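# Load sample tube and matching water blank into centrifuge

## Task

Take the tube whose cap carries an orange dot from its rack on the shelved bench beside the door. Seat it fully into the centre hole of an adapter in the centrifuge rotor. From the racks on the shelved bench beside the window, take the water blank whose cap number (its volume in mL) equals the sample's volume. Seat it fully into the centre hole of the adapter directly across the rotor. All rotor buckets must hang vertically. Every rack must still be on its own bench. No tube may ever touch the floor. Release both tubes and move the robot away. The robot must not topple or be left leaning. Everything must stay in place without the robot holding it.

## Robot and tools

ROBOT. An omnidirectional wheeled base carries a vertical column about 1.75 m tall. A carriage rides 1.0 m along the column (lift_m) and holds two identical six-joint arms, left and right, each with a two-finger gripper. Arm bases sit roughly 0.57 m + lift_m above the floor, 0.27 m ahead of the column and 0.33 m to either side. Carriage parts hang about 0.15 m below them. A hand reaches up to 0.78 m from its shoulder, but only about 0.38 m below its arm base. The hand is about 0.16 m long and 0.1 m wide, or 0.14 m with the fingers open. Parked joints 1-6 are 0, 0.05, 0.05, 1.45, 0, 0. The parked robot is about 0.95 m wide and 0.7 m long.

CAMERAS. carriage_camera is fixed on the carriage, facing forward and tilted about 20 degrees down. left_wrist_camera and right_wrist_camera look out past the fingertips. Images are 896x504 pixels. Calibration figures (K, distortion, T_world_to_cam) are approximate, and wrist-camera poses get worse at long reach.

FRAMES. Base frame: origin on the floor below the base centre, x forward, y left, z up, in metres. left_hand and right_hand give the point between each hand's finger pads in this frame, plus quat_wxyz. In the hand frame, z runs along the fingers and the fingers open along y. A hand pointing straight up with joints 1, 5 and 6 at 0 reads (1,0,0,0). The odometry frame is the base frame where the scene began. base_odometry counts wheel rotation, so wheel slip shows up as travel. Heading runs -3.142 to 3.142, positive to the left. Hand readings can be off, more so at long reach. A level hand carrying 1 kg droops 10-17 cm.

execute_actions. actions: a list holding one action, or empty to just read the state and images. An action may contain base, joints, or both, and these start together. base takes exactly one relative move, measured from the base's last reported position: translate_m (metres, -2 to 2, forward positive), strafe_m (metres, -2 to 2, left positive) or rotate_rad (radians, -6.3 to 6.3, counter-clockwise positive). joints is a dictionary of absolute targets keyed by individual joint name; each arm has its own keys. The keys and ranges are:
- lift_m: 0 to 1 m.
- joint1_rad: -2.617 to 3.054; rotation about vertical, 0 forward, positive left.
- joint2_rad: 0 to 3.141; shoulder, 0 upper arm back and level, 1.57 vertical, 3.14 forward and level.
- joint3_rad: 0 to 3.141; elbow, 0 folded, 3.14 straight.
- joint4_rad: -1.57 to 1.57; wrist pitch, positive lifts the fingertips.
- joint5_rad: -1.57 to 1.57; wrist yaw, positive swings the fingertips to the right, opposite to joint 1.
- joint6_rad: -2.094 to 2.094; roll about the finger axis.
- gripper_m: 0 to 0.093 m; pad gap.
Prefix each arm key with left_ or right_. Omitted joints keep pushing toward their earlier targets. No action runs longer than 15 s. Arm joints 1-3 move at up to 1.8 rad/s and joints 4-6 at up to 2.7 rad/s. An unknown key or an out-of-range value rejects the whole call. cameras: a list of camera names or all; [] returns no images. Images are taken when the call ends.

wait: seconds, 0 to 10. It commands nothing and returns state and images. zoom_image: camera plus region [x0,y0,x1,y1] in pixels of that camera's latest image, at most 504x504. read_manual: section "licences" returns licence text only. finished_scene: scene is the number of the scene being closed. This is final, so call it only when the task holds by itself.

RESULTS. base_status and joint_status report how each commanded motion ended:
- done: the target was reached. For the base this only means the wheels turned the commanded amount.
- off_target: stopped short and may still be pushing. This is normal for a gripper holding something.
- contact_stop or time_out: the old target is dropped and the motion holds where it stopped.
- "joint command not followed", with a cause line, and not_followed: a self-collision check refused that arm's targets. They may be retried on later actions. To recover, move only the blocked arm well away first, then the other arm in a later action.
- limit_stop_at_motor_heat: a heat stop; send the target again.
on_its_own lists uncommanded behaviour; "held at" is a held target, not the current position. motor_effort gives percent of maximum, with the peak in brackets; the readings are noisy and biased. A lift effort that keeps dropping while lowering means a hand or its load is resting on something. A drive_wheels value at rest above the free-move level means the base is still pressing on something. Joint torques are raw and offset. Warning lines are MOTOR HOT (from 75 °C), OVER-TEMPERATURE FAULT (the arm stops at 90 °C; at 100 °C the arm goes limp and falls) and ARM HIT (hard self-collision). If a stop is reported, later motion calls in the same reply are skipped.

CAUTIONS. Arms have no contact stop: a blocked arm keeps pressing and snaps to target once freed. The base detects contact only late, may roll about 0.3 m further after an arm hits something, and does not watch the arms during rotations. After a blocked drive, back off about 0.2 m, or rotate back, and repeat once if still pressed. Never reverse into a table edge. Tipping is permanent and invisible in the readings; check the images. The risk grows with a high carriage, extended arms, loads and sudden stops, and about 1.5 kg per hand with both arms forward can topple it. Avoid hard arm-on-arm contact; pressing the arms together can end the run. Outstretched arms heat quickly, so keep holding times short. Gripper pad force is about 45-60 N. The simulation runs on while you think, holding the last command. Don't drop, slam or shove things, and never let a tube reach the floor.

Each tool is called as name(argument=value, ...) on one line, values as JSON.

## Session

execute_actions(actions=[])

Scene clock: 0.00 s.
Joint torques (N m, as the arm reports them, + toward a larger angle): no reading
base_odometry: x=+0.000 y=+0.000 heading=+0.000 (m, m, rad; odometry frame)
base_status: not commanded
joint_positions: lift_m=+0.299 left_joint1_rad=+0.004 left_joint2_rad=+0.066 left_joint3_rad=+0.024 left_joint4_rad=+1.448 left_joint5_rad=+0.026 left_joint6_rad=+0.022 left_gripper_m=+0.095 right_joint1_rad=-0.012 right_joint2_rad=+0.064 right_joint3_rad=+0.031 right_joint4_rad=+1.503 right_joint5_rad=+0.014 right_joint6_rad=+0.060 right_gripper_m=+0.094
joint_status: not commanded
motor_effort: lift_m=+37 drive_wheels=+2 (%)
left_hand: x=+0.3081 y=+0.3096 z=+1.3189 quat_wxyz=(+0.996, +0.014, +0.083, +0.012) (m; base frame)
right_hand: x=+0.2916 y=-0.3166 z=+1.3229 quat_wxyz=(+0.998, +0.009, +0.050, +0.024) (m; base frame)
pictures: carriage_camera, left_wrist_camera, right_wrist_camera
camera_calibration (this result's frames):
carriage_camera: T_world_to_cam=[[0.0297332, -0.99946, 0.0139688, -0.0251727], [-0.36271, -0.0238107, -0.931598, 1.28603], [0.931428, 0.0226328, -0.363222, 0.302284], [0, 0, 0, 1]] pos_world=[0.185648, -0.00137938, 1.30821]
left_wrist_camera: T_world_to_cam=[[0.0487403, -0.996236, -0.0716751, 0.386602], [0.668781, 0.0858507, -0.738486, 0.744701], [0.74186, -0.0119409, 0.670448, -0.984968], [0, 0, 0, 1]] pos_world=[0.213824, 0.309452, 1.23803]
right_wrist_camera: T_world_to_cam=[[0.0789818, -0.996698, -0.0188211, -0.31408], [0.716345, 0.0698753, -0.694238, 0.730853], [0.693261, 0.0413498, 0.719499, -1.02082], [0, 0, 0, 1]] pos_world=[0.20896, -0.321901, 1.23596]
Images, in order (width x height): carriage_camera 896x504, left_wrist_camera 896x504, right_wrist_camera 896x504.

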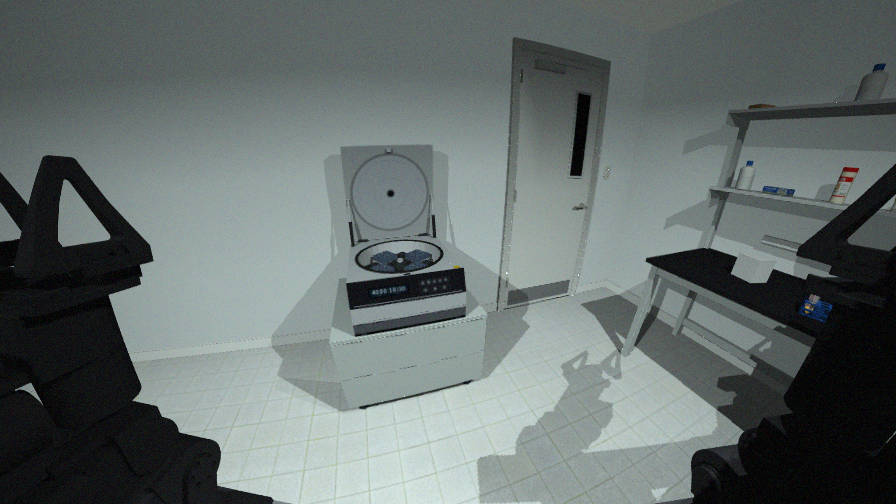

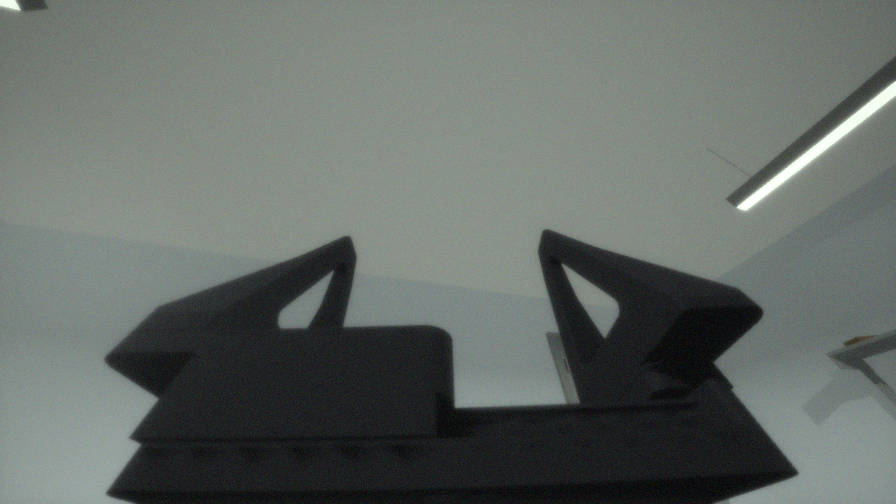

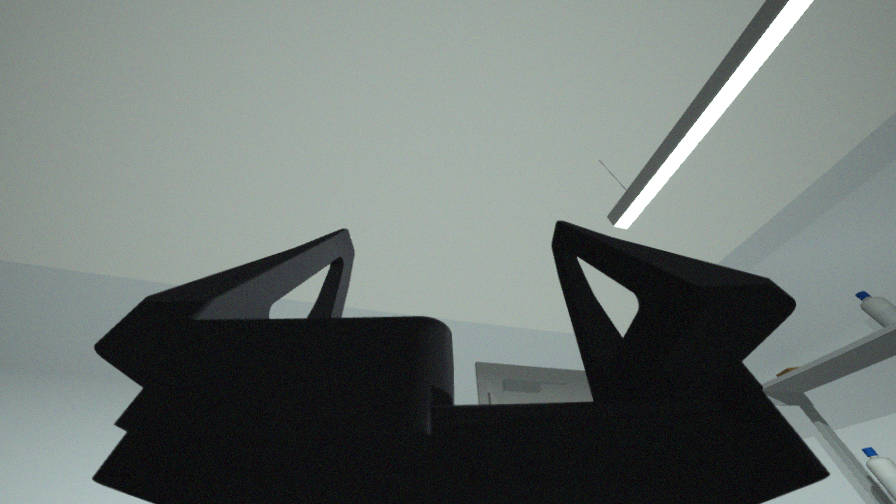

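zoom_image(camera="carriage_camera", region=[300, 220, 520, 430])

zoom_image(camera="carriage_camera", region=[600, 150, 896, 400])

Region (300, 220, 520, 430) of carriage_camera's 896x504 image, scaled by 2.291, with more detail than that image has; it fills the top 481 rows of this view, and the rest is white.

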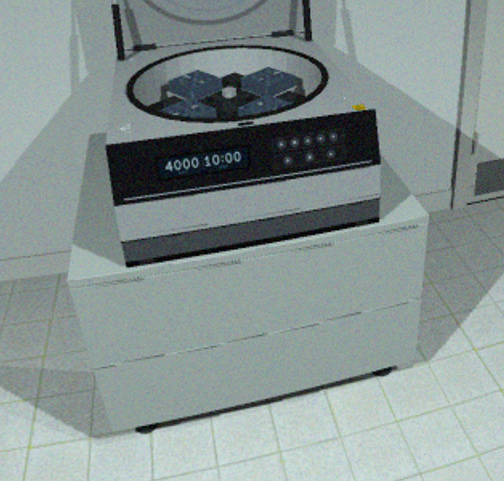

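Region (600, 150, 896, 400) of carriage_camera's 896x504 image, scaled by 1.703, with more detail than that image has; it fills the top 426 rows of this view, and the rest is white.

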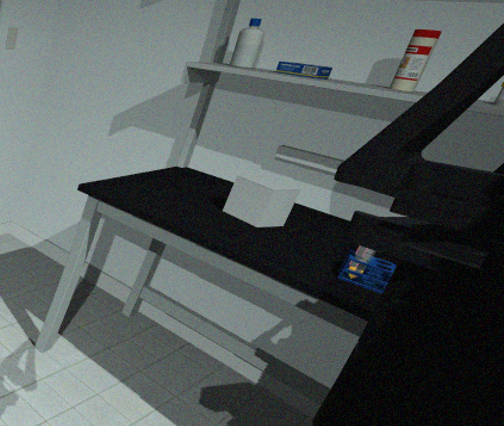

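execute_actions(actions=[{"base": {"rotate_rad": -1.224}}], cameras=["carriage_camera"])

Scene clock: 36.40 s.
Joint torques (N m, as the arm reports them, + toward a larger angle): left_arm=[ 0.18  4.11  6.43 -0.05 -0.02 -0.04] | right_arm=[-0.09  5.09  5.13 -0.22  0.04  0.07]
base_odometry: x=+0.000 y=+0.000 heading=-1.224 (m, m, rad; odometry frame)
base_status: done
joint_positions: lift_m=+0.299 left_joint1_rad=+0.004 left_joint2_rad=+0.066 left_joint3_rad=+0.024 left_joint4_rad=+1.448 left_joint5_rad=+0.026 left_joint6_rad=+0.022 left_gripper_m=+0.095 right_joint1_rad=-0.012 right_joint2_rad=+0.064 right_joint3_rad=+0.031 right_joint4_rad=+1.503 right_joint5_rad=+0.014 right_joint6_rad=+0.060 right_gripper_m=+0.094
joint_status: not commanded
motor_effort: lift_m=+38(36) drive_wheels=+5(18) (%)
left_hand: x=+0.3081 y=+0.3096 z=+1.3189 quat_wxyz=(+0.996, +0.014, +0.083, +0.012) (m; base frame)
right_hand: x=+0.2916 y=-0.3166 z=+1.3229 quat_wxyz=(+0.998, +0.009, +0.050, +0.024) (m; base frame)
pictures: carriage_camera
camera_calibration (this result's frames):
carriage_camera: T_world_to_cam=[[0.0297332, -0.99946, 0.0139688, -0.0251727], [-0.36271, -0.0238107, -0.931598, 1.28603], [0.931428, 0.0226328, -0.363222, 0.302284], [0, 0, 0, 1]] pos_world=[0.185648, -0.00137938, 1.30821]
Images, in order (width x height): carriage_camera 896x504.

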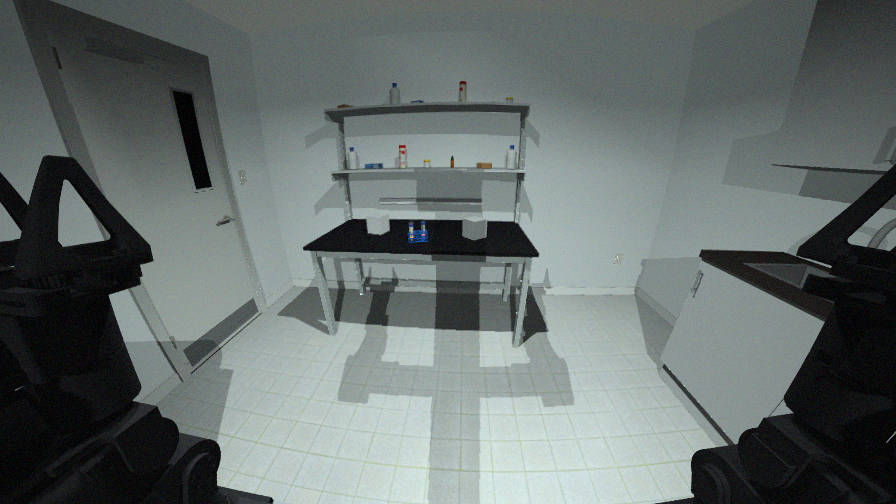

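zoom_image(camera="carriage_camera", region=[380, 205, 460, 265])

zoom_image(camera="carriage_camera", region=[290, 200, 560, 360])

Region (380, 205, 460, 265) of carriage_camera's 896x504 image, scaled by 6.300, with more detail than that image has; it fills the top 378 rows of this view, and the rest is white.

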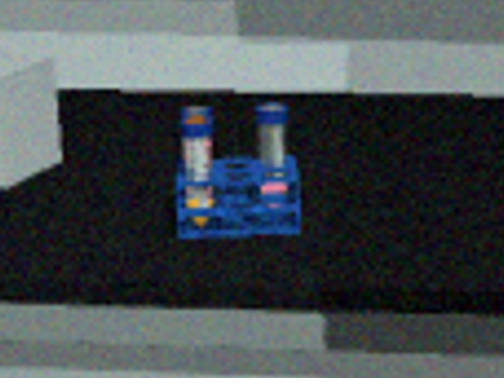

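Region (290, 200, 560, 360) of carriage_camera's 896x504 image, scaled by 1.867, with more detail than that image has; it fills the top 299 rows of this view, and the rest is white.

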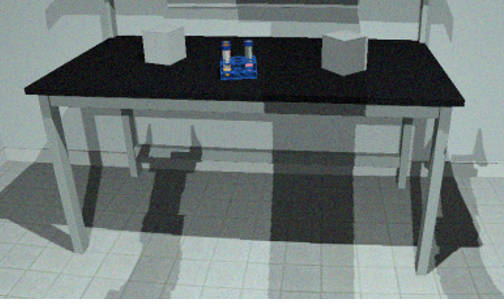

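execute_actions(actions=[{"base": {"translate_m": 1.115}, "joints": {"lift_m": 0.40, "left_joint1_rad": -0.072, "left_joint2_rad": 2.198, "left_joint3_rad": 1.49, "left_joint4_rad": -0.8625, "left_joint5_rad": 0, "left_joint6_rad": -0.07, "left_gripper_m": 0.058}}])

Scene clock: 59.00 s.
Joint torques (N m, as the arm reports them, + toward a larger angle): left_arm=[ -0.11 -12.02   8.21   0.48  -0.05  -0.07] | right_arm=[-0.16  5.03  5.3  -0.14  0.03  0.04]
base_odometry: x=+0.379 y=-1.049 heading=-1.224 (m, m, rad; odometry frame)
base_status: done
joint_positions: lift_m=+0.400 left_joint1_rad=-0.067 left_joint2_rad=+2.198 left_joint3_rad=+1.463 left_joint4_rad=-0.865 left_joint5_rad=+0.003 left_joint6_rad=-0.066 left_gripper_m=+0.058 right_joint1_rad=-0.012 right_joint2_rad=+0.064 right_joint3_rad=+0.031 right_joint4_rad=+1.503 right_joint5_rad=+0.014 right_joint6_rad=+0.060 right_gripper_m=+0.094
joint_status: all done
motor_effort: lift_m=+38(47) drive_wheels=-2(18) (%)
left_hand: x=+0.6526 y=+0.2874 z=+0.9587 quat_wxyz=(-0.014, +0.001, +1.000, +0.000) (m; base frame)
right_hand: x=+0.2916 y=-0.3166 z=+1.4238 quat_wxyz=(+0.998, +0.009, +0.050, +0.024) (m; base frame)
pictures: carriage_camera, left_wrist_camera, right_wrist_camera
camera_calibration (this result's frames):
carriage_camera: T_world_to_cam=[[0.0297332, -0.99946, 0.0139688, -0.0265822], [-0.36271, -0.0238107, -0.931598, 1.38003], [0.931428, 0.0226328, -0.363222, 0.338935], [0, 0, 0, 1]] pos_world=[0.185648, -0.00137938, 1.40911]
left_wrist_camera: T_world_to_cam=[[-0.0340678, -0.998653, 0.0391274, 0.270345], [-0.764607, 0.0512551, 0.642456, -0.128282], [-0.643596, -0.00803002, -0.765323, 1.28017], [0, 0, 0, 1]] pos_world=[0.735034, 0.286836, 1.05158]
right_wrist_camera: T_world_to_cam=[[0.0789818, -0.996698, -0.0188211, -0.312181], [0.716345, 0.0698753, -0.694238, 0.800906], [0.693261, 0.0413498, 0.719499, -1.09342], [0, 0, 0, 1]] pos_world=[0.20896, -0.321901, 1.33686]
Images, in order (width x height): carriage_camera 896x504, left_wrist_camera 896x504, right_wrist_camera 896x504.

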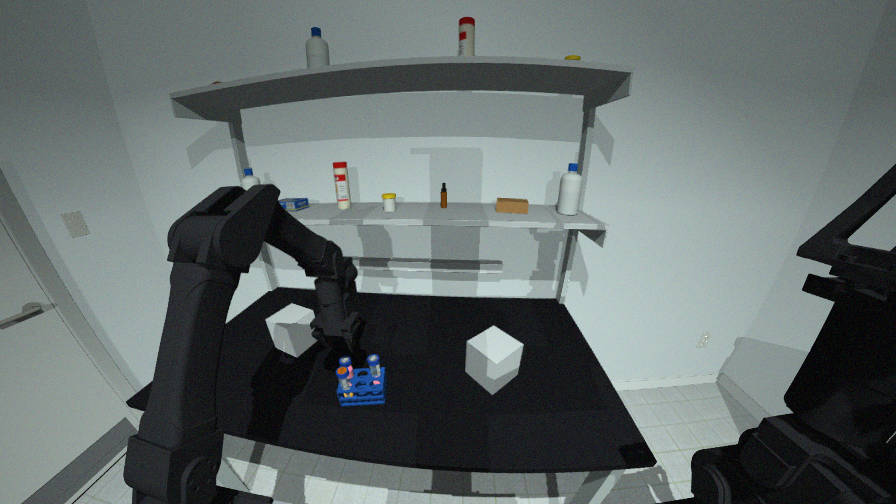

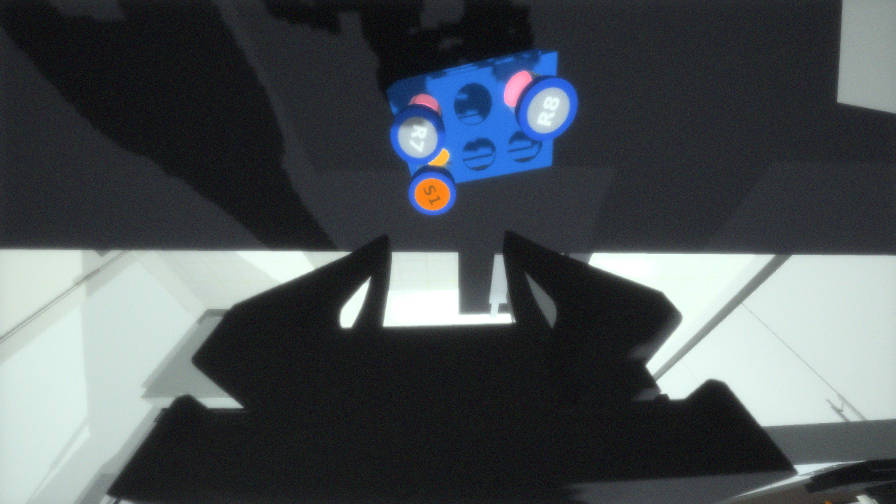

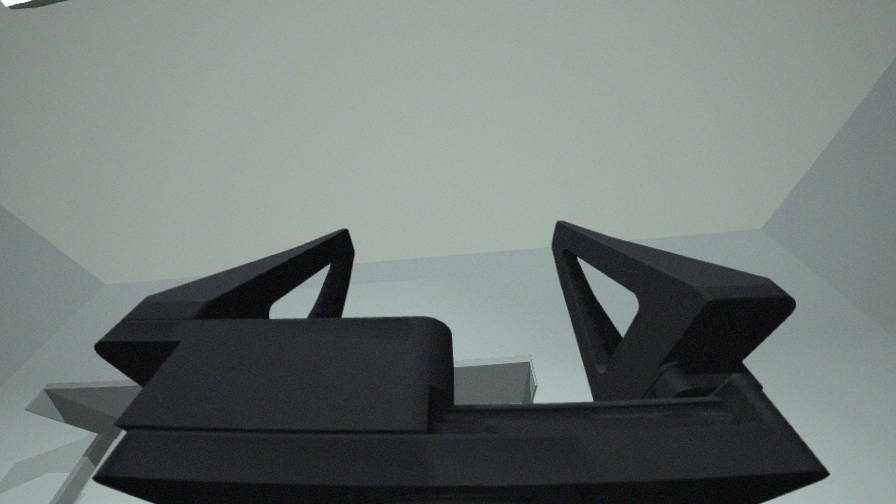

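zoom_image(camera="left_wrist_camera", region=[360, 40, 600, 260])

zoom_image(camera="carriage_camera", region=[320, 345, 400, 415])

Region (360, 40, 600, 260) of left_wrist_camera's 896x504 image, scaled by 2.100, with more detail than that image has; it fills the top 462 rows of this view, and the rest is white.

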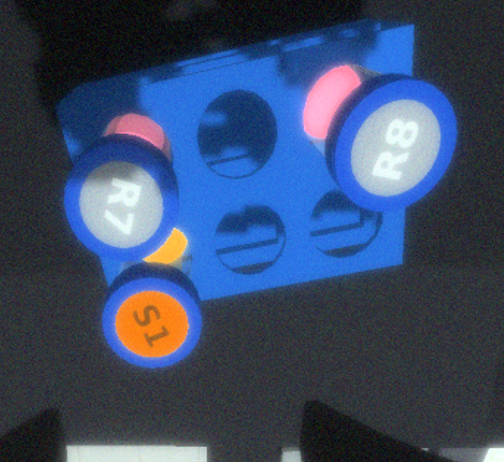

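Region (320, 345, 400, 415) of carriage_camera's 896x504 image, scaled by 6.300, with more detail than that image has; it fills the top 441 rows of this view, and the rest is white.

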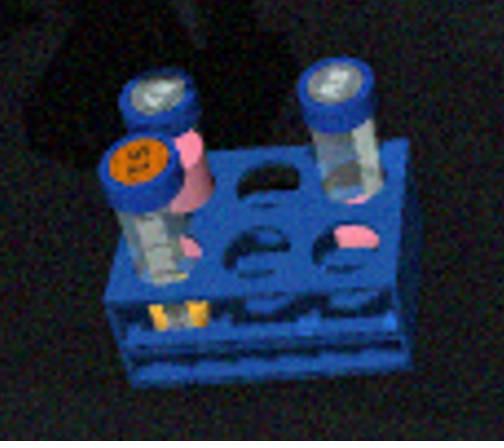

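execute_actions(actions=[{"base": {"translate_m": -0.016}, "joints": {"lift_m": 0.345, "left_joint1_rad": -0.048, "left_joint4_rad": -0.834, "left_joint6_rad": -0.215}}], cameras=["left_wrist_camera"])

Scene clock: 72.53 s.
Joint torques (N m, as the arm reports them, + toward a larger angle): left_arm=[  0.53 -12.56   7.62   0.54  -0.06  -0.08] | right_arm=[-0.12  5.11  5.15 -0.2   0.03  0.04]
base_odometry: x=+0.373 y=-1.034 heading=-1.225 (m, m, rad; odometry frame)
base_status: done
joint_positions: lift_m=+0.345 left_joint1_rad=-0.052 left_joint2_rad=+2.203 left_joint3_rad=+1.473 left_joint4_rad=-0.837 left_joint5_rad=+0.003 left_joint6_rad=-0.210 left_gripper_m=+0.058 right_joint1_rad=-0.012 right_joint2_rad=+0.064 right_joint3_rad=+0.031 right_joint4_rad=+1.503 right_joint5_rad=+0.014 right_joint6_rad=+0.060 right_gripper_m=+0.094
joint_status: all done
motor_effort: lift_m=+33(34) drive_wheels=+0(11) (%)
left_hand: x=+0.6628 y=+0.2927 z=+0.9043 quat_wxyz=(+0.002, -0.079, +0.997, -0.002) (m; base frame)
right_hand: x=+0.2916 y=-0.3166 z=+1.3692 quat_wxyz=(+0.998, +0.009, +0.050, +0.024) (m; base frame)
pictures: left_wrist_camera
camera_calibration (this result's frames):
left_wrist_camera: T_world_to_cam=[[0.123635, -0.991489, 0.0407788, 0.169981], [-0.783616, -0.0723368, 0.61702, -0.014087], [-0.608819, -0.10824, -0.78589, 1.27], [0, 0, 0, 1]] pos_world=[0.741145, 0.304981, 0.999839]
Images, in order (width x height): left_wrist_camera 896x504.

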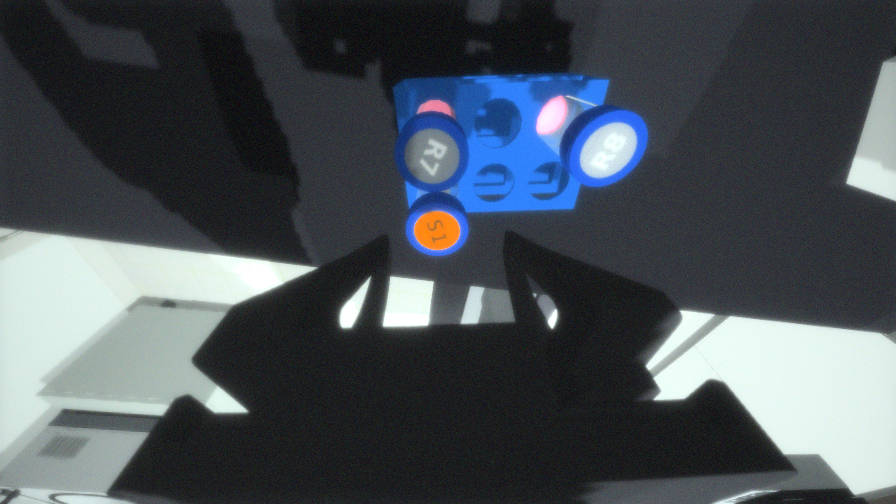

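execute_actions(actions=[{"base": {"strafe_m": 0.005}, "joints": {"lift_m": 0.304, "left_joint4_rad": -0.846}}], cameras=["left_wrist_camera"])

Scene clock: 85.13 s.
Joint torques (N m, as the arm reports them, + toward a larger angle): left_arm=[  0.21 -12.68   7.55   0.46  -0.08  -0.08] | right_arm=[-0.07  5.14  5.18 -0.17  0.06  0.03]
base_odometry: x=+0.378 y=-1.032 heading=-1.225 (m, m, rad; odometry frame)
base_status: done
joint_positions: lift_m=+0.304 left_joint1_rad=-0.049 left_joint2_rad=+2.204 left_joint3_rad=+1.473 left_joint4_rad=-0.845 left_joint5_rad=+0.002 left_joint6_rad=-0.211 left_gripper_m=+0.058 right_joint1_rad=-0.012 right_joint2_rad=+0.064 right_joint3_rad=+0.031 right_joint4_rad=+1.503 right_joint5_rad=+0.014 right_joint6_rad=+0.060 right_gripper_m=+0.094
joint_status: all done
motor_effort: lift_m=+33(34) drive_wheels=+4(12) (%)
left_hand: x=+0.6607 y=+0.2943 z=+0.8629 quat_wxyz=(-0.003, -0.081, +0.997, -0.001) (m; base frame)
right_hand: x=+0.2916 y=-0.3166 z=+1.3282 quat_wxyz=(+0.998, +0.009, +0.050, +0.024) (m; base frame)
pictures: left_wrist_camera
camera_calibration (this result's frames):
left_wrist_camera: T_world_to_cam=[[0.127777, -0.991058, 0.0384217, 0.172688], [-0.777682, -0.0760736, 0.624038, 0.00109736], [-0.615536, -0.109618, -0.780448, 1.2365], [0, 0, 0, 1]] pos_world=[0.7399, 0.30677, 0.957708]
Images, in order (width x height): left_wrist_camera 896x504.

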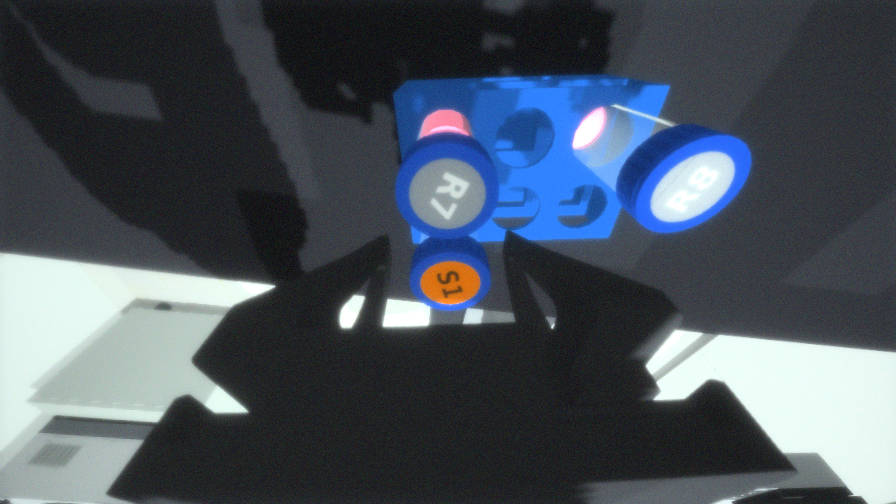

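execute_actions(actions=[{"joints": {"left_gripper_m": 0.022}}], cameras=["left_wrist_camera"])

execute_actions(actions=[{"joints": {"lift_m": 0.43}}], cameras=["left_wrist_camera", "carriage_camera"])

Scene clock: 88.37 s.
Joint torques (N m, as the arm reports them, + toward a larger angle): left_arm=[  0.23 -12.67   7.57   0.49  -0.04  -0.08] | right_arm=[-0.11  5.13  5.16 -0.19  0.02  0.02]
base_odometry: x=+0.378 y=-1.032 heading=-1.225 (m, m, rad; odometry frame)
base_status: not commanded
joint_positions: lift_m=+0.304 left_joint1_rad=-0.049 left_joint2_rad=+2.204 left_joint3_rad=+1.473 left_joint4_rad=-0.845 left_joint5_rad=+0.002 left_joint6_rad=-0.211 left_gripper_m=+0.031 right_joint1_rad=-0.012 right_joint2_rad=+0.064 right_joint3_rad=+0.031 right_joint4_rad=+1.503 right_joint5_rad=+0.014 right_joint6_rad=+0.060 right_gripper_m=+0.094
joint_status: left_gripper_m off_target (ended at +0.031, target +0.022)
motor_effort: lift_m=+32(33) drive_wheels=+5(4) (%)
left_hand: x=+0.6607 y=+0.2943 z=+0.8629 quat_wxyz=(-0.003, -0.081, +0.997, -0.001) (m; base frame)
right_hand: x=+0.2916 y=-0.3166 z=+1.3282 quat_wxyz=(+0.998, +0.009, +0.050, +0.024) (m; base frame)
pictures: left_wrist_camera
camera_calibration (this result's frames):
left_wrist_camera: T_world_to_cam=[[0.127777, -0.991058, 0.0384217, 0.172688], [-0.777682, -0.0760736, 0.624038, 0.00109736], [-0.615536, -0.109618, -0.780448, 1.2365], [0, 0, 0, 1]] pos_world=[0.7399, 0.30677, 0.957708]
Images, in order (width x height): left_wrist_camera 896x504.

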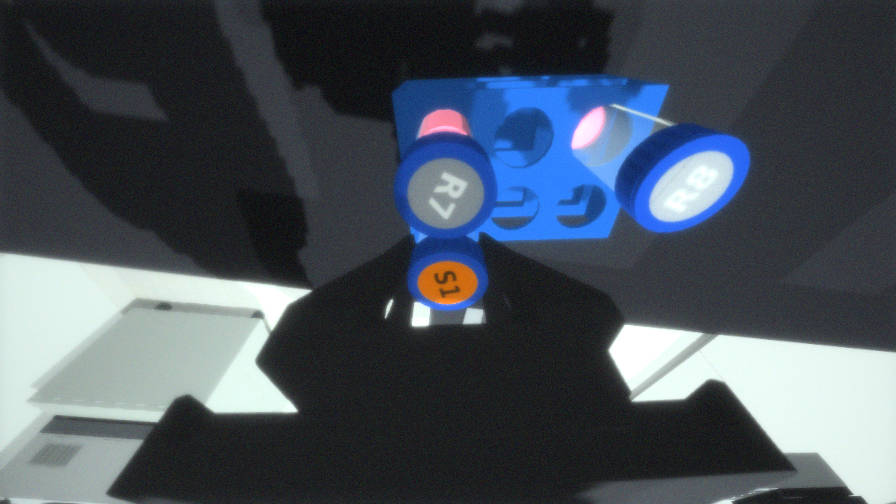

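Scene clock: 89.40 s.
Joint torques (N m, as the arm reports them, + toward a larger angle): left_arm=[  0.25 -12.38   7.55   0.51  -0.07  -0.07] | right_arm=[-0.27  5.1   5.26 -0.21  0.03  0.02]
base_odometry: x=+0.378 y=-1.032 heading=-1.225 (m, m, rad; odometry frame)
base_status: not commanded
joint_positions: lift_m=+0.430 left_joint1_rad=-0.049 left_joint2_rad=+2.200 left_joint3_rad=+1.473 left_joint4_rad=-0.845 left_joint5_rad=+0.002 left_joint6_rad=-0.211 left_gripper_m=+0.031 right_joint1_rad=-0.012 right_joint2_rad=+0.064 right_joint3_rad=+0.031 right_joint4_rad=+1.503 right_joint5_rad=+0.014 right_joint6_rad=+0.060 right_gripper_m=+0.094
joint_status: all done
motor_effort: lift_m=+38(49) drive_wheels=+4(8) (%)
left_hand: x=+0.6613 y=+0.2942 z=+0.9899 quat_wxyz=(-0.001, -0.081, +0.997, -0.001) (m; base frame)
right_hand: x=+0.2916 y=-0.3166 z=+1.4538 quat_wxyz=(+0.998, +0.009, +0.050, +0.024) (m; base frame)
pictures: carriage_camera, left_wrist_camera
camera_calibration (this result's frames):
carriage_camera: T_world_to_cam=[[0.0297332, -0.99946, 0.0139688, -0.027001], [-0.36271, -0.0238107, -0.931598, 1.40796], [0.931428, 0.0226328, -0.363222, 0.349824], [0, 0, 0, 1]] pos_world=[0.185648, -0.00137938, 1.43909]
left_wrist_camera: T_world_to_cam=[[0.12763, -0.991051, 0.0390921, 0.167138], [-0.780054, -0.0759581, 0.621085, -0.0732678], [-0.612558, -0.109763, -0.782768, 1.33636], [0, 0, 0, 1]] pos_world=[0.740114, 0.30676, 1.08503]
Images, in order (width x height): carriage_camera 896x504, left_wrist_camera 896x504.

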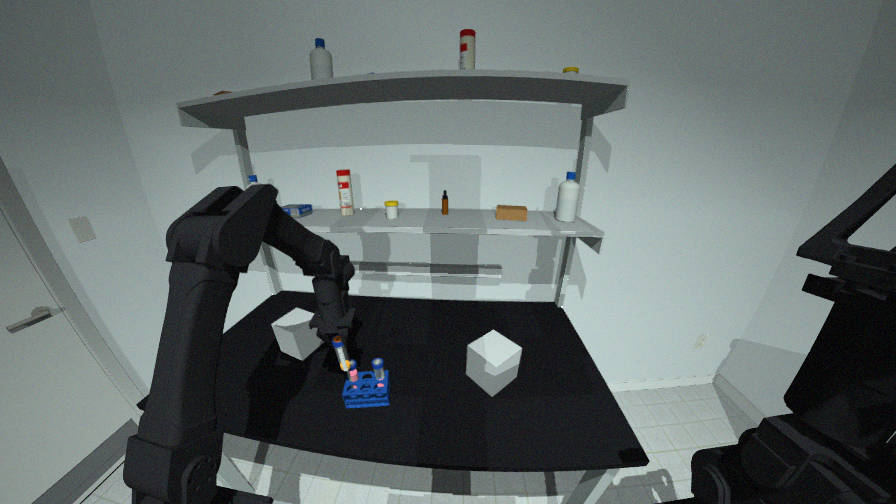

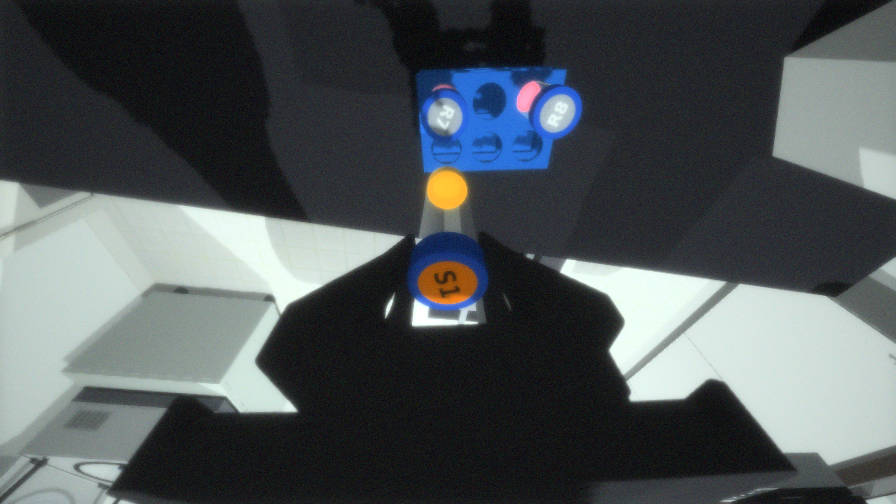

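zoom_image(camera="carriage_camera", region=[315, 325, 375, 385])

zoom_image(camera="left_wrist_camera", region=[390, 150, 510, 320])

Region (315, 325, 375, 385) of carriage_camera's 896x504 image, scaled by 8.400, with more detail than that image has.

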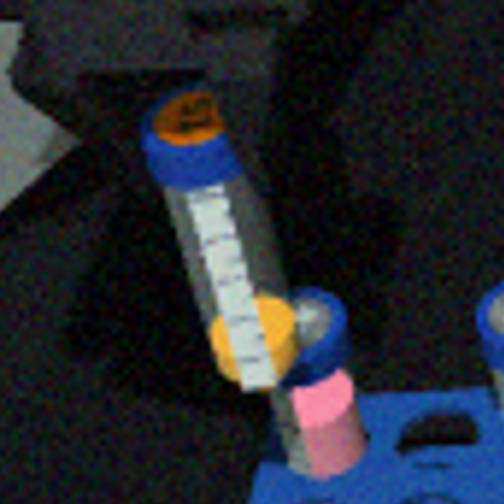

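Region (390, 150, 510, 320) of left_wrist_camera's 896x504 image, scaled by 2.965, with more detail than that image has; it fills the left 356 columns of this view, and the rest is white.

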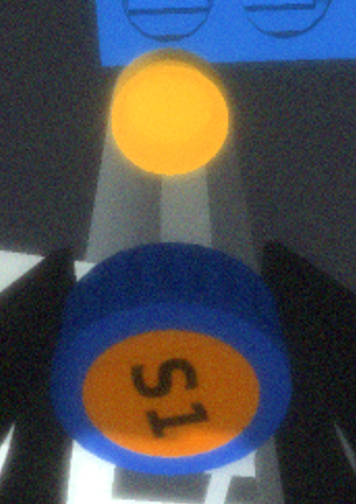

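execute_actions(actions=[{"base": {"rotate_rad": 3.11}, "joints": {"left_joint1_rad": 0, "left_joint2_rad": 1.1, "left_joint3_rad": 1.0, "left_joint4_rad": -1.47, "left_joint6_rad": 0}}], cameras=["carriage_camera", "left_wrist_camera"])

Scene clock: 109.43 s.
Joint torques (N m, as the arm reports them, + toward a larger angle): left_arm=[ 0.32 -3.09  4.4   0.48  0.    0.02] | right_arm=[-0.13  5.1   5.19 -0.14  0.02  0.05]
base_odometry: x=+0.378 y=-1.032 heading=+1.885 (m, m, rad; odometry frame)
base_status: done
joint_positions: lift_m=+0.430 left_joint1_rad=-0.002 left_joint2_rad=+1.114 left_joint3_rad=+1.029 left_joint4_rad=-1.463 left_joint5_rad=+0.000 left_joint6_rad=-0.004 left_gripper_m=+0.031 right_joint1_rad=-0.012 right_joint2_rad=+0.064 right_joint3_rad=+0.031 right_joint4_rad=+1.502 right_joint5_rad=+0.014 right_joint6_rad=+0.060 right_gripper_m=+0.094
joint_status: all done
motor_effort: lift_m=+38(38) drive_wheels=+3(15) (%)
left_hand: x=+0.4221 y=+0.3136 z=+1.1704 quat_wxyz=(+0.012, -0.001, +1.000, +0.000) (m; base frame)
right_hand: x=+0.2920 y=-0.3167 z=+1.4537 quat_wxyz=(+0.998, +0.009, +0.051, +0.024) (m; base frame)
pictures: carriage_camera, left_wrist_camera
camera_calibration (this result's frames):
carriage_camera: T_world_to_cam=[[0.0297332, -0.99946, 0.0139688, -0.027001], [-0.36271, -0.0238107, -0.931598, 1.40796], [0.931428, 0.0226328, -0.363222, 0.349824], [0, 0, 0, 1]] pos_world=[0.185648, -0.00137938, 1.43909]
left_wrist_camera: T_world_to_cam=[[-0.0330196, -0.998781, 0.0366795, 0.282902], [-0.797116, 0.0484561, 0.601879, -0.37984], [-0.602923, -0.00936396, -0.797745, 1.31528], [0, 0, 0, 1]] pos_world=[0.499577, 0.313279, 1.2675]
Images, in order (width x height): carriage_camera 896x504, left_wrist_camera 896x504.

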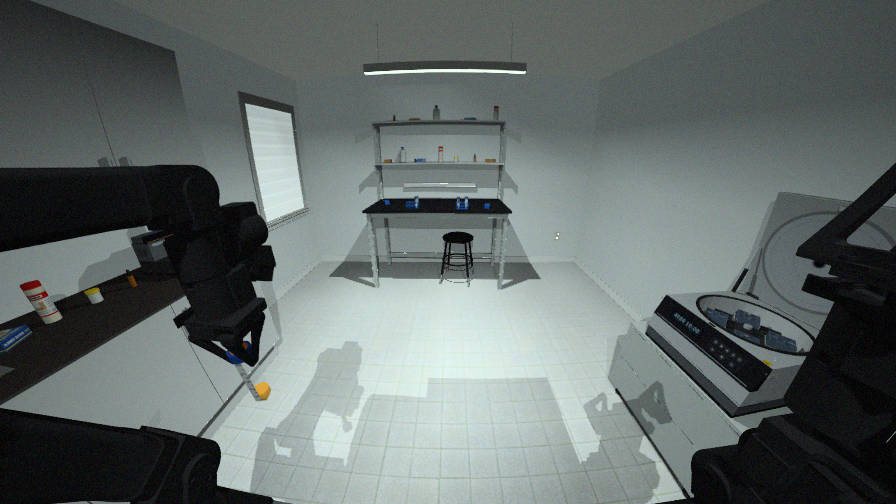

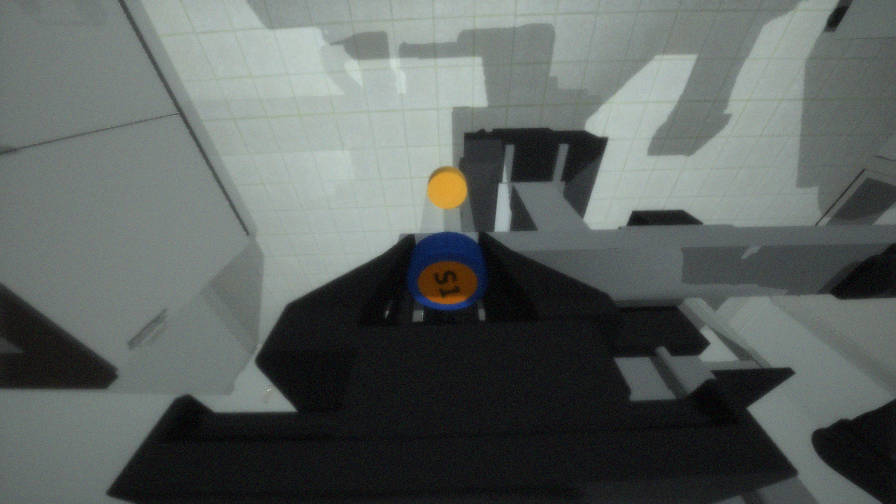

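zoom_image(camera="carriage_camera", region=[350, 180, 530, 300])

zoom_image(camera="carriage_camera", region=[215, 335, 295, 415])

Region (350, 180, 530, 300) of carriage_camera's 896x504 image, scaled by 2.800, with more detail than that image has.

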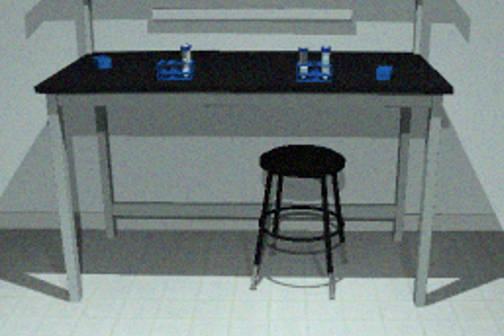

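Region (215, 335, 295, 415) of carriage_camera's 896x504 image, scaled by 6.300, with more detail than that image has.

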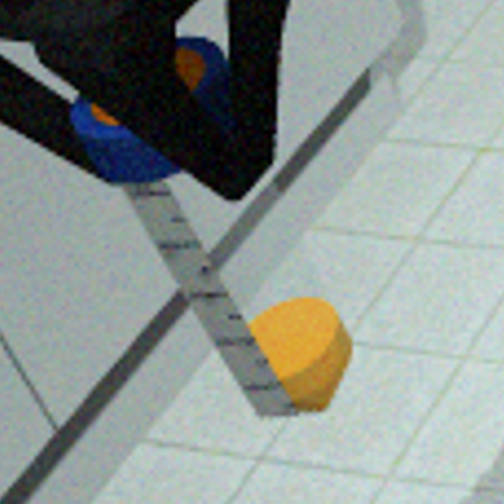

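execute_actions(actions=[{"base": {"translate_m": 2.0}, "joints": {"lift_m": 0.54}}], cameras=["carriage_camera"])

Scene clock: 132.17 s.
Joint torques (N m, as the arm reports them, + toward a larger angle): left_arm=[ 0.3  -3.    5.4   0.5   0.    0.02] | right_arm=[-0.13  5.09  5.25 -0.2   0.01  0.04]
base_odometry: x=-0.242 y=+0.869 heading=+1.885 (m, m, rad; odometry frame)
base_status: done
joint_positions: lift_m=+0.540 left_joint1_rad=-0.002 left_joint2_rad=+1.113 left_joint3_rad=+1.017 left_joint4_rad=-1.469 left_joint5_rad=+0.000 left_joint6_rad=-0.004 left_gripper_m=+0.031 right_joint1_rad=-0.012 right_joint2_rad=+0.064 right_joint3_rad=+0.031 right_joint4_rad=+1.503 right_joint5_rad=+0.014 right_joint6_rad=+0.060 right_gripper_m=+0.094
joint_status: all done
motor_effort: lift_m=+40(47) drive_wheels=-7(17) (%)
left_hand: x=+0.4180 y=+0.3137 z=+1.2775 quat_wxyz=(+0.003, -0.001, +1.000, +0.000) (m; base frame)
right_hand: x=+0.2918 y=-0.3167 z=+1.5637 quat_wxyz=(+0.998, +0.009, +0.050, +0.024) (m; base frame)
pictures: carriage_camera
camera_calibration (this result's frames):
carriage_camera: T_world_to_cam=[[0.0297332, -0.99946, 0.0139688, -0.0285376], [-0.36271, -0.0238107, -0.931598, 1.51044], [0.931428, 0.0226328, -0.363222, 0.38978], [0, 0, 0, 1]] pos_world=[0.185648, -0.00137938, 1.5491]
Images, in order (width x height): carriage_camera 896x504.

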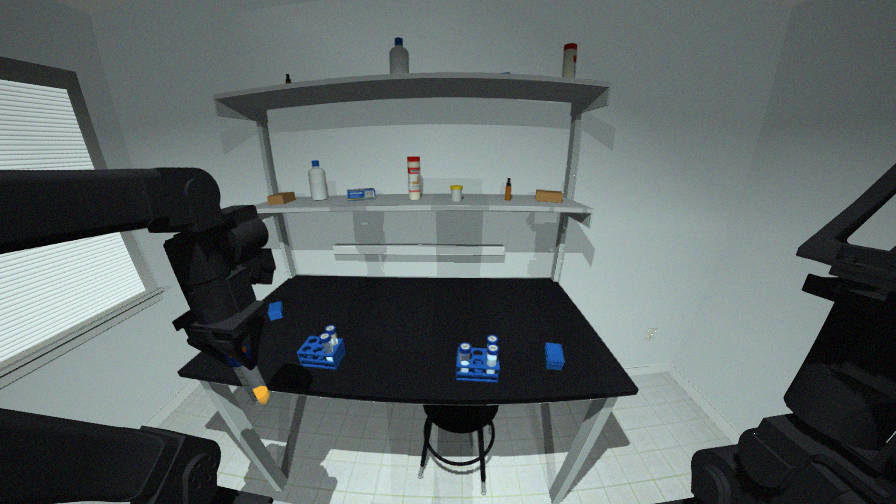

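zoom_image(camera="carriage_camera", region=[440, 325, 520, 395])

zoom_image(camera="carriage_camera", region=[285, 315, 365, 385])

Region (440, 325, 520, 395) of carriage_camera's 896x504 image, scaled by 6.300, with more detail than that image has; it fills the top 441 rows of this view, and the rest is white.

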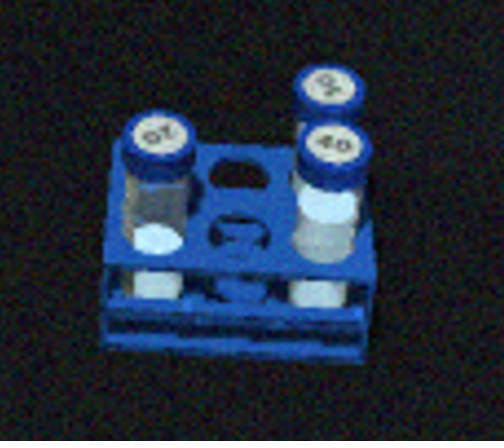

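Region (285, 315, 365, 385) of carriage_camera's 896x504 image, scaled by 6.300, with more detail than that image has; it fills the top 441 rows of this view, and the rest is white.

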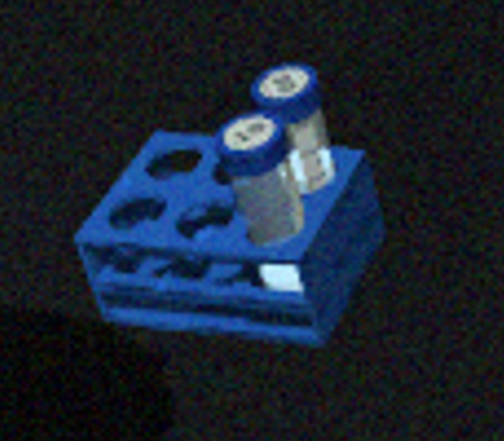

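execute_actions(actions=[{"base": {"strafe_m": 0.547}, "joints": {"right_joint1_rad": 0.4, "right_joint2_rad": 2.268, "right_joint3_rad": 1.63, "right_joint4_rad": -0.65, "right_joint5_rad": 0, "right_joint6_rad": 0.4, "right_gripper_m": 0.058}}], cameras=["carriage_camera", "right_wrist_camera"])

Scene clock: 177.67 s.
Joint torques (N m, as the arm reports them, + toward a larger angle): left_arm=[ 0.23 -3.1   5.33  0.53  0.    0.  ] | right_arm=[ -0.11 -16.02   7.26   1.05   0.03   0.12]
base_odometry: x=-0.762 y=+0.700 heading=+1.885 (m, m, rad; odometry frame)
base_status: done
joint_positions: lift_m=+0.540 left_joint1_rad=-0.002 left_joint2_rad=+1.113 left_joint3_rad=+1.017 left_joint4_rad=-1.469 left_joint5_rad=+0.000 left_joint6_rad=-0.004 left_gripper_m=+0.031 right_joint1_rad=+0.400 right_joint2_rad=+2.261 right_joint3_rad=+1.613 right_joint4_rad=-0.641 right_joint5_rad=+0.005 right_joint6_rad=+0.391 right_gripper_m=+0.058
joint_status: all done
motor_effort: lift_m=+39(38) drive_wheels=-1(15) (%)
left_hand: x=+0.4180 y=+0.3137 z=+1.2775 quat_wxyz=(+0.003, -0.001, +1.000, +0.000) (m; base frame)
right_hand: x=+0.7133 y=-0.1245 z=+1.1176 quat_wxyz=(+0.130, -0.004, +0.990, +0.052) (m; base frame)
pictures: carriage_camera, right_wrist_camera
camera_calibration (this result's frames):
carriage_camera: T_world_to_cam=[[0.0297332, -0.99946, 0.0139688, -0.0285376], [-0.36271, -0.0238107, -0.931598, 1.51044], [0.931428, 0.0226328, -0.363222, 0.38978], [0, 0, 0, 1]] pos_world=[0.185648, -0.00137938, 1.5491]
right_wrist_camera: T_world_to_cam=[[-0.00831279, -0.993449, -0.113976, 0.0092965], [-0.917716, -0.0376892, 0.395444, 0.207268], [-0.397149, 0.107885, -0.911391, 1.43535], [0, 0, 0, 1]] pos_world=[0.76034, -0.137805, 1.22726]
Images, in order (width x height): carriage_camera 896x504, right_wrist_camera 896x504.

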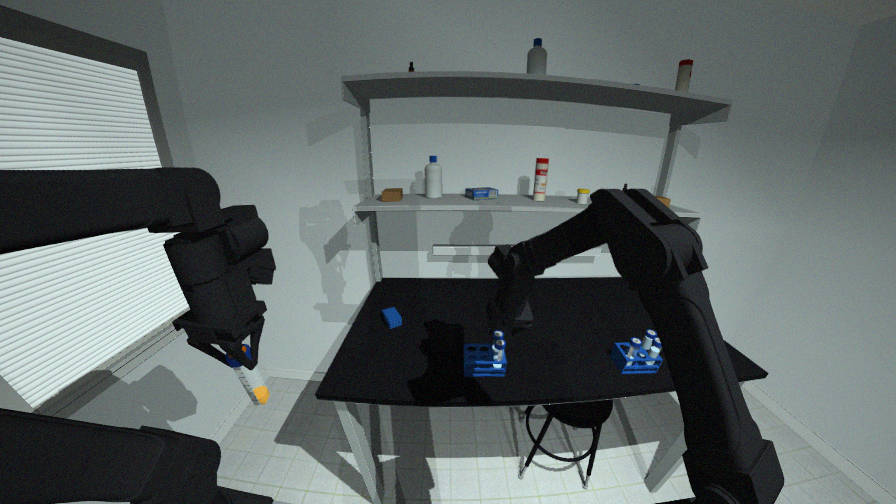

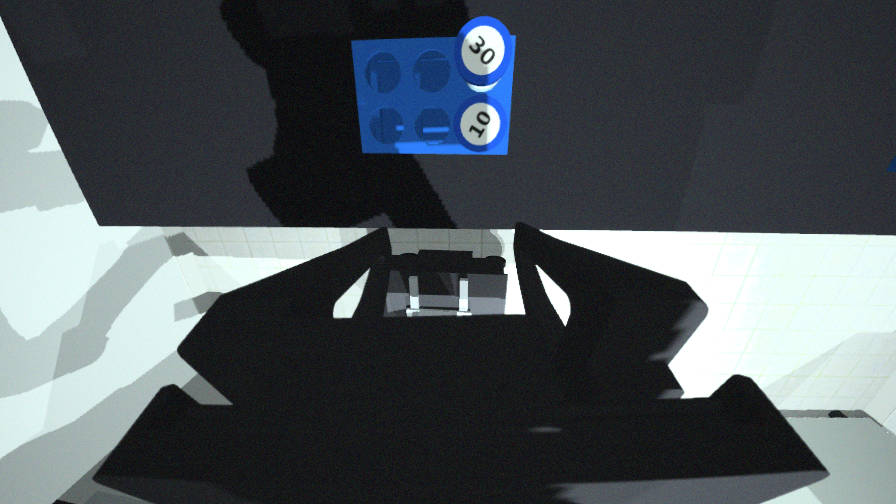

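execute_actions(actions=[{"base": {"translate_m": 0.123}, "joints": {"lift_m": 0.495, "right_joint1_rad": 0.447, "right_joint4_rad": -0.93, "right_joint6_rad": 0.465}}], cameras=["right_wrist_camera"])

Scene clock: 191.50 s.
Joint torques (N m, as the arm reports them, + toward a larger angle): left_arm=[ 0.31 -2.92  5.36  0.52 -0.01  0.01] | right_arm=[ -0.5  -15.43   5.81   0.43   0.06   0.13]
base_odometry: x=-0.800 y=+0.817 heading=+1.886 (m, m, rad; odometry frame)
base_status: done
joint_positions: lift_m=+0.495 left_joint1_rad=-0.002 left_joint2_rad=+1.111 left_joint3_rad=+1.017 left_joint4_rad=-1.470 left_joint5_rad=+0.000 left_joint6_rad=-0.004 left_gripper_m=+0.031 right_joint1_rad=+0.452 right_joint2_rad=+2.261 right_joint3_rad=+1.625 right_joint4_rad=-0.923 right_joint5_rad=+0.002 right_joint6_rad=+0.456 right_gripper_m=+0.058
joint_status: all done
motor_effort: lift_m=+33(34) drive_wheels=-1(7) (%)
left_hand: x=+0.4178 y=+0.3137 z=+1.2333 quat_wxyz=(+0.004, -0.001, +1.000, +0.000) (m; base frame)
right_hand: x=+0.6450 y=-0.1293 z=+1.0661 quat_wxyz=(+0.006, +0.002, +1.000, +0.002) (m; base frame)
pictures: right_wrist_camera
camera_calibration (this result's frames):
right_wrist_camera: T_world_to_cam=[[-0.036069, -0.99932, -0.0076447, -0.0981173], [-0.79138, 0.0238907, 0.610857, -0.138428], [-0.610259, 0.0280829, -0.791704, 1.3614], [0, 0, 0, 1]] pos_world=[0.717717, -0.132975, 1.16163]
Images, in order (width x height): right_wrist_camera 896x504.

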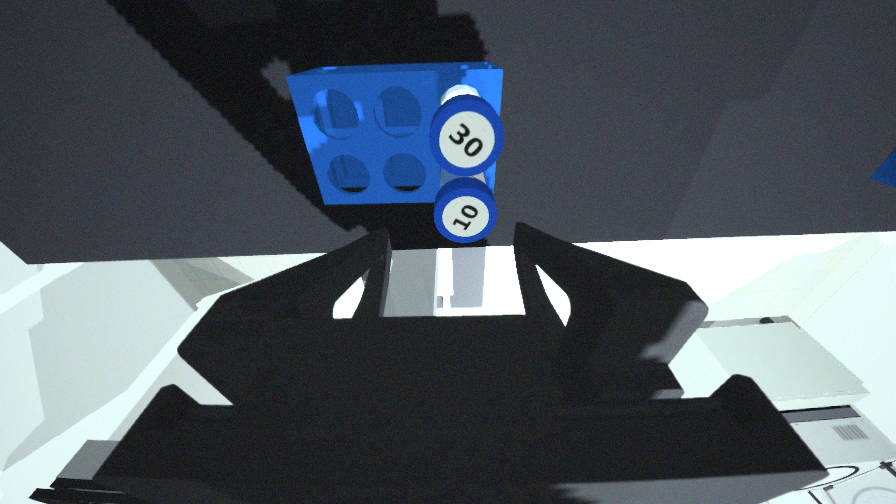

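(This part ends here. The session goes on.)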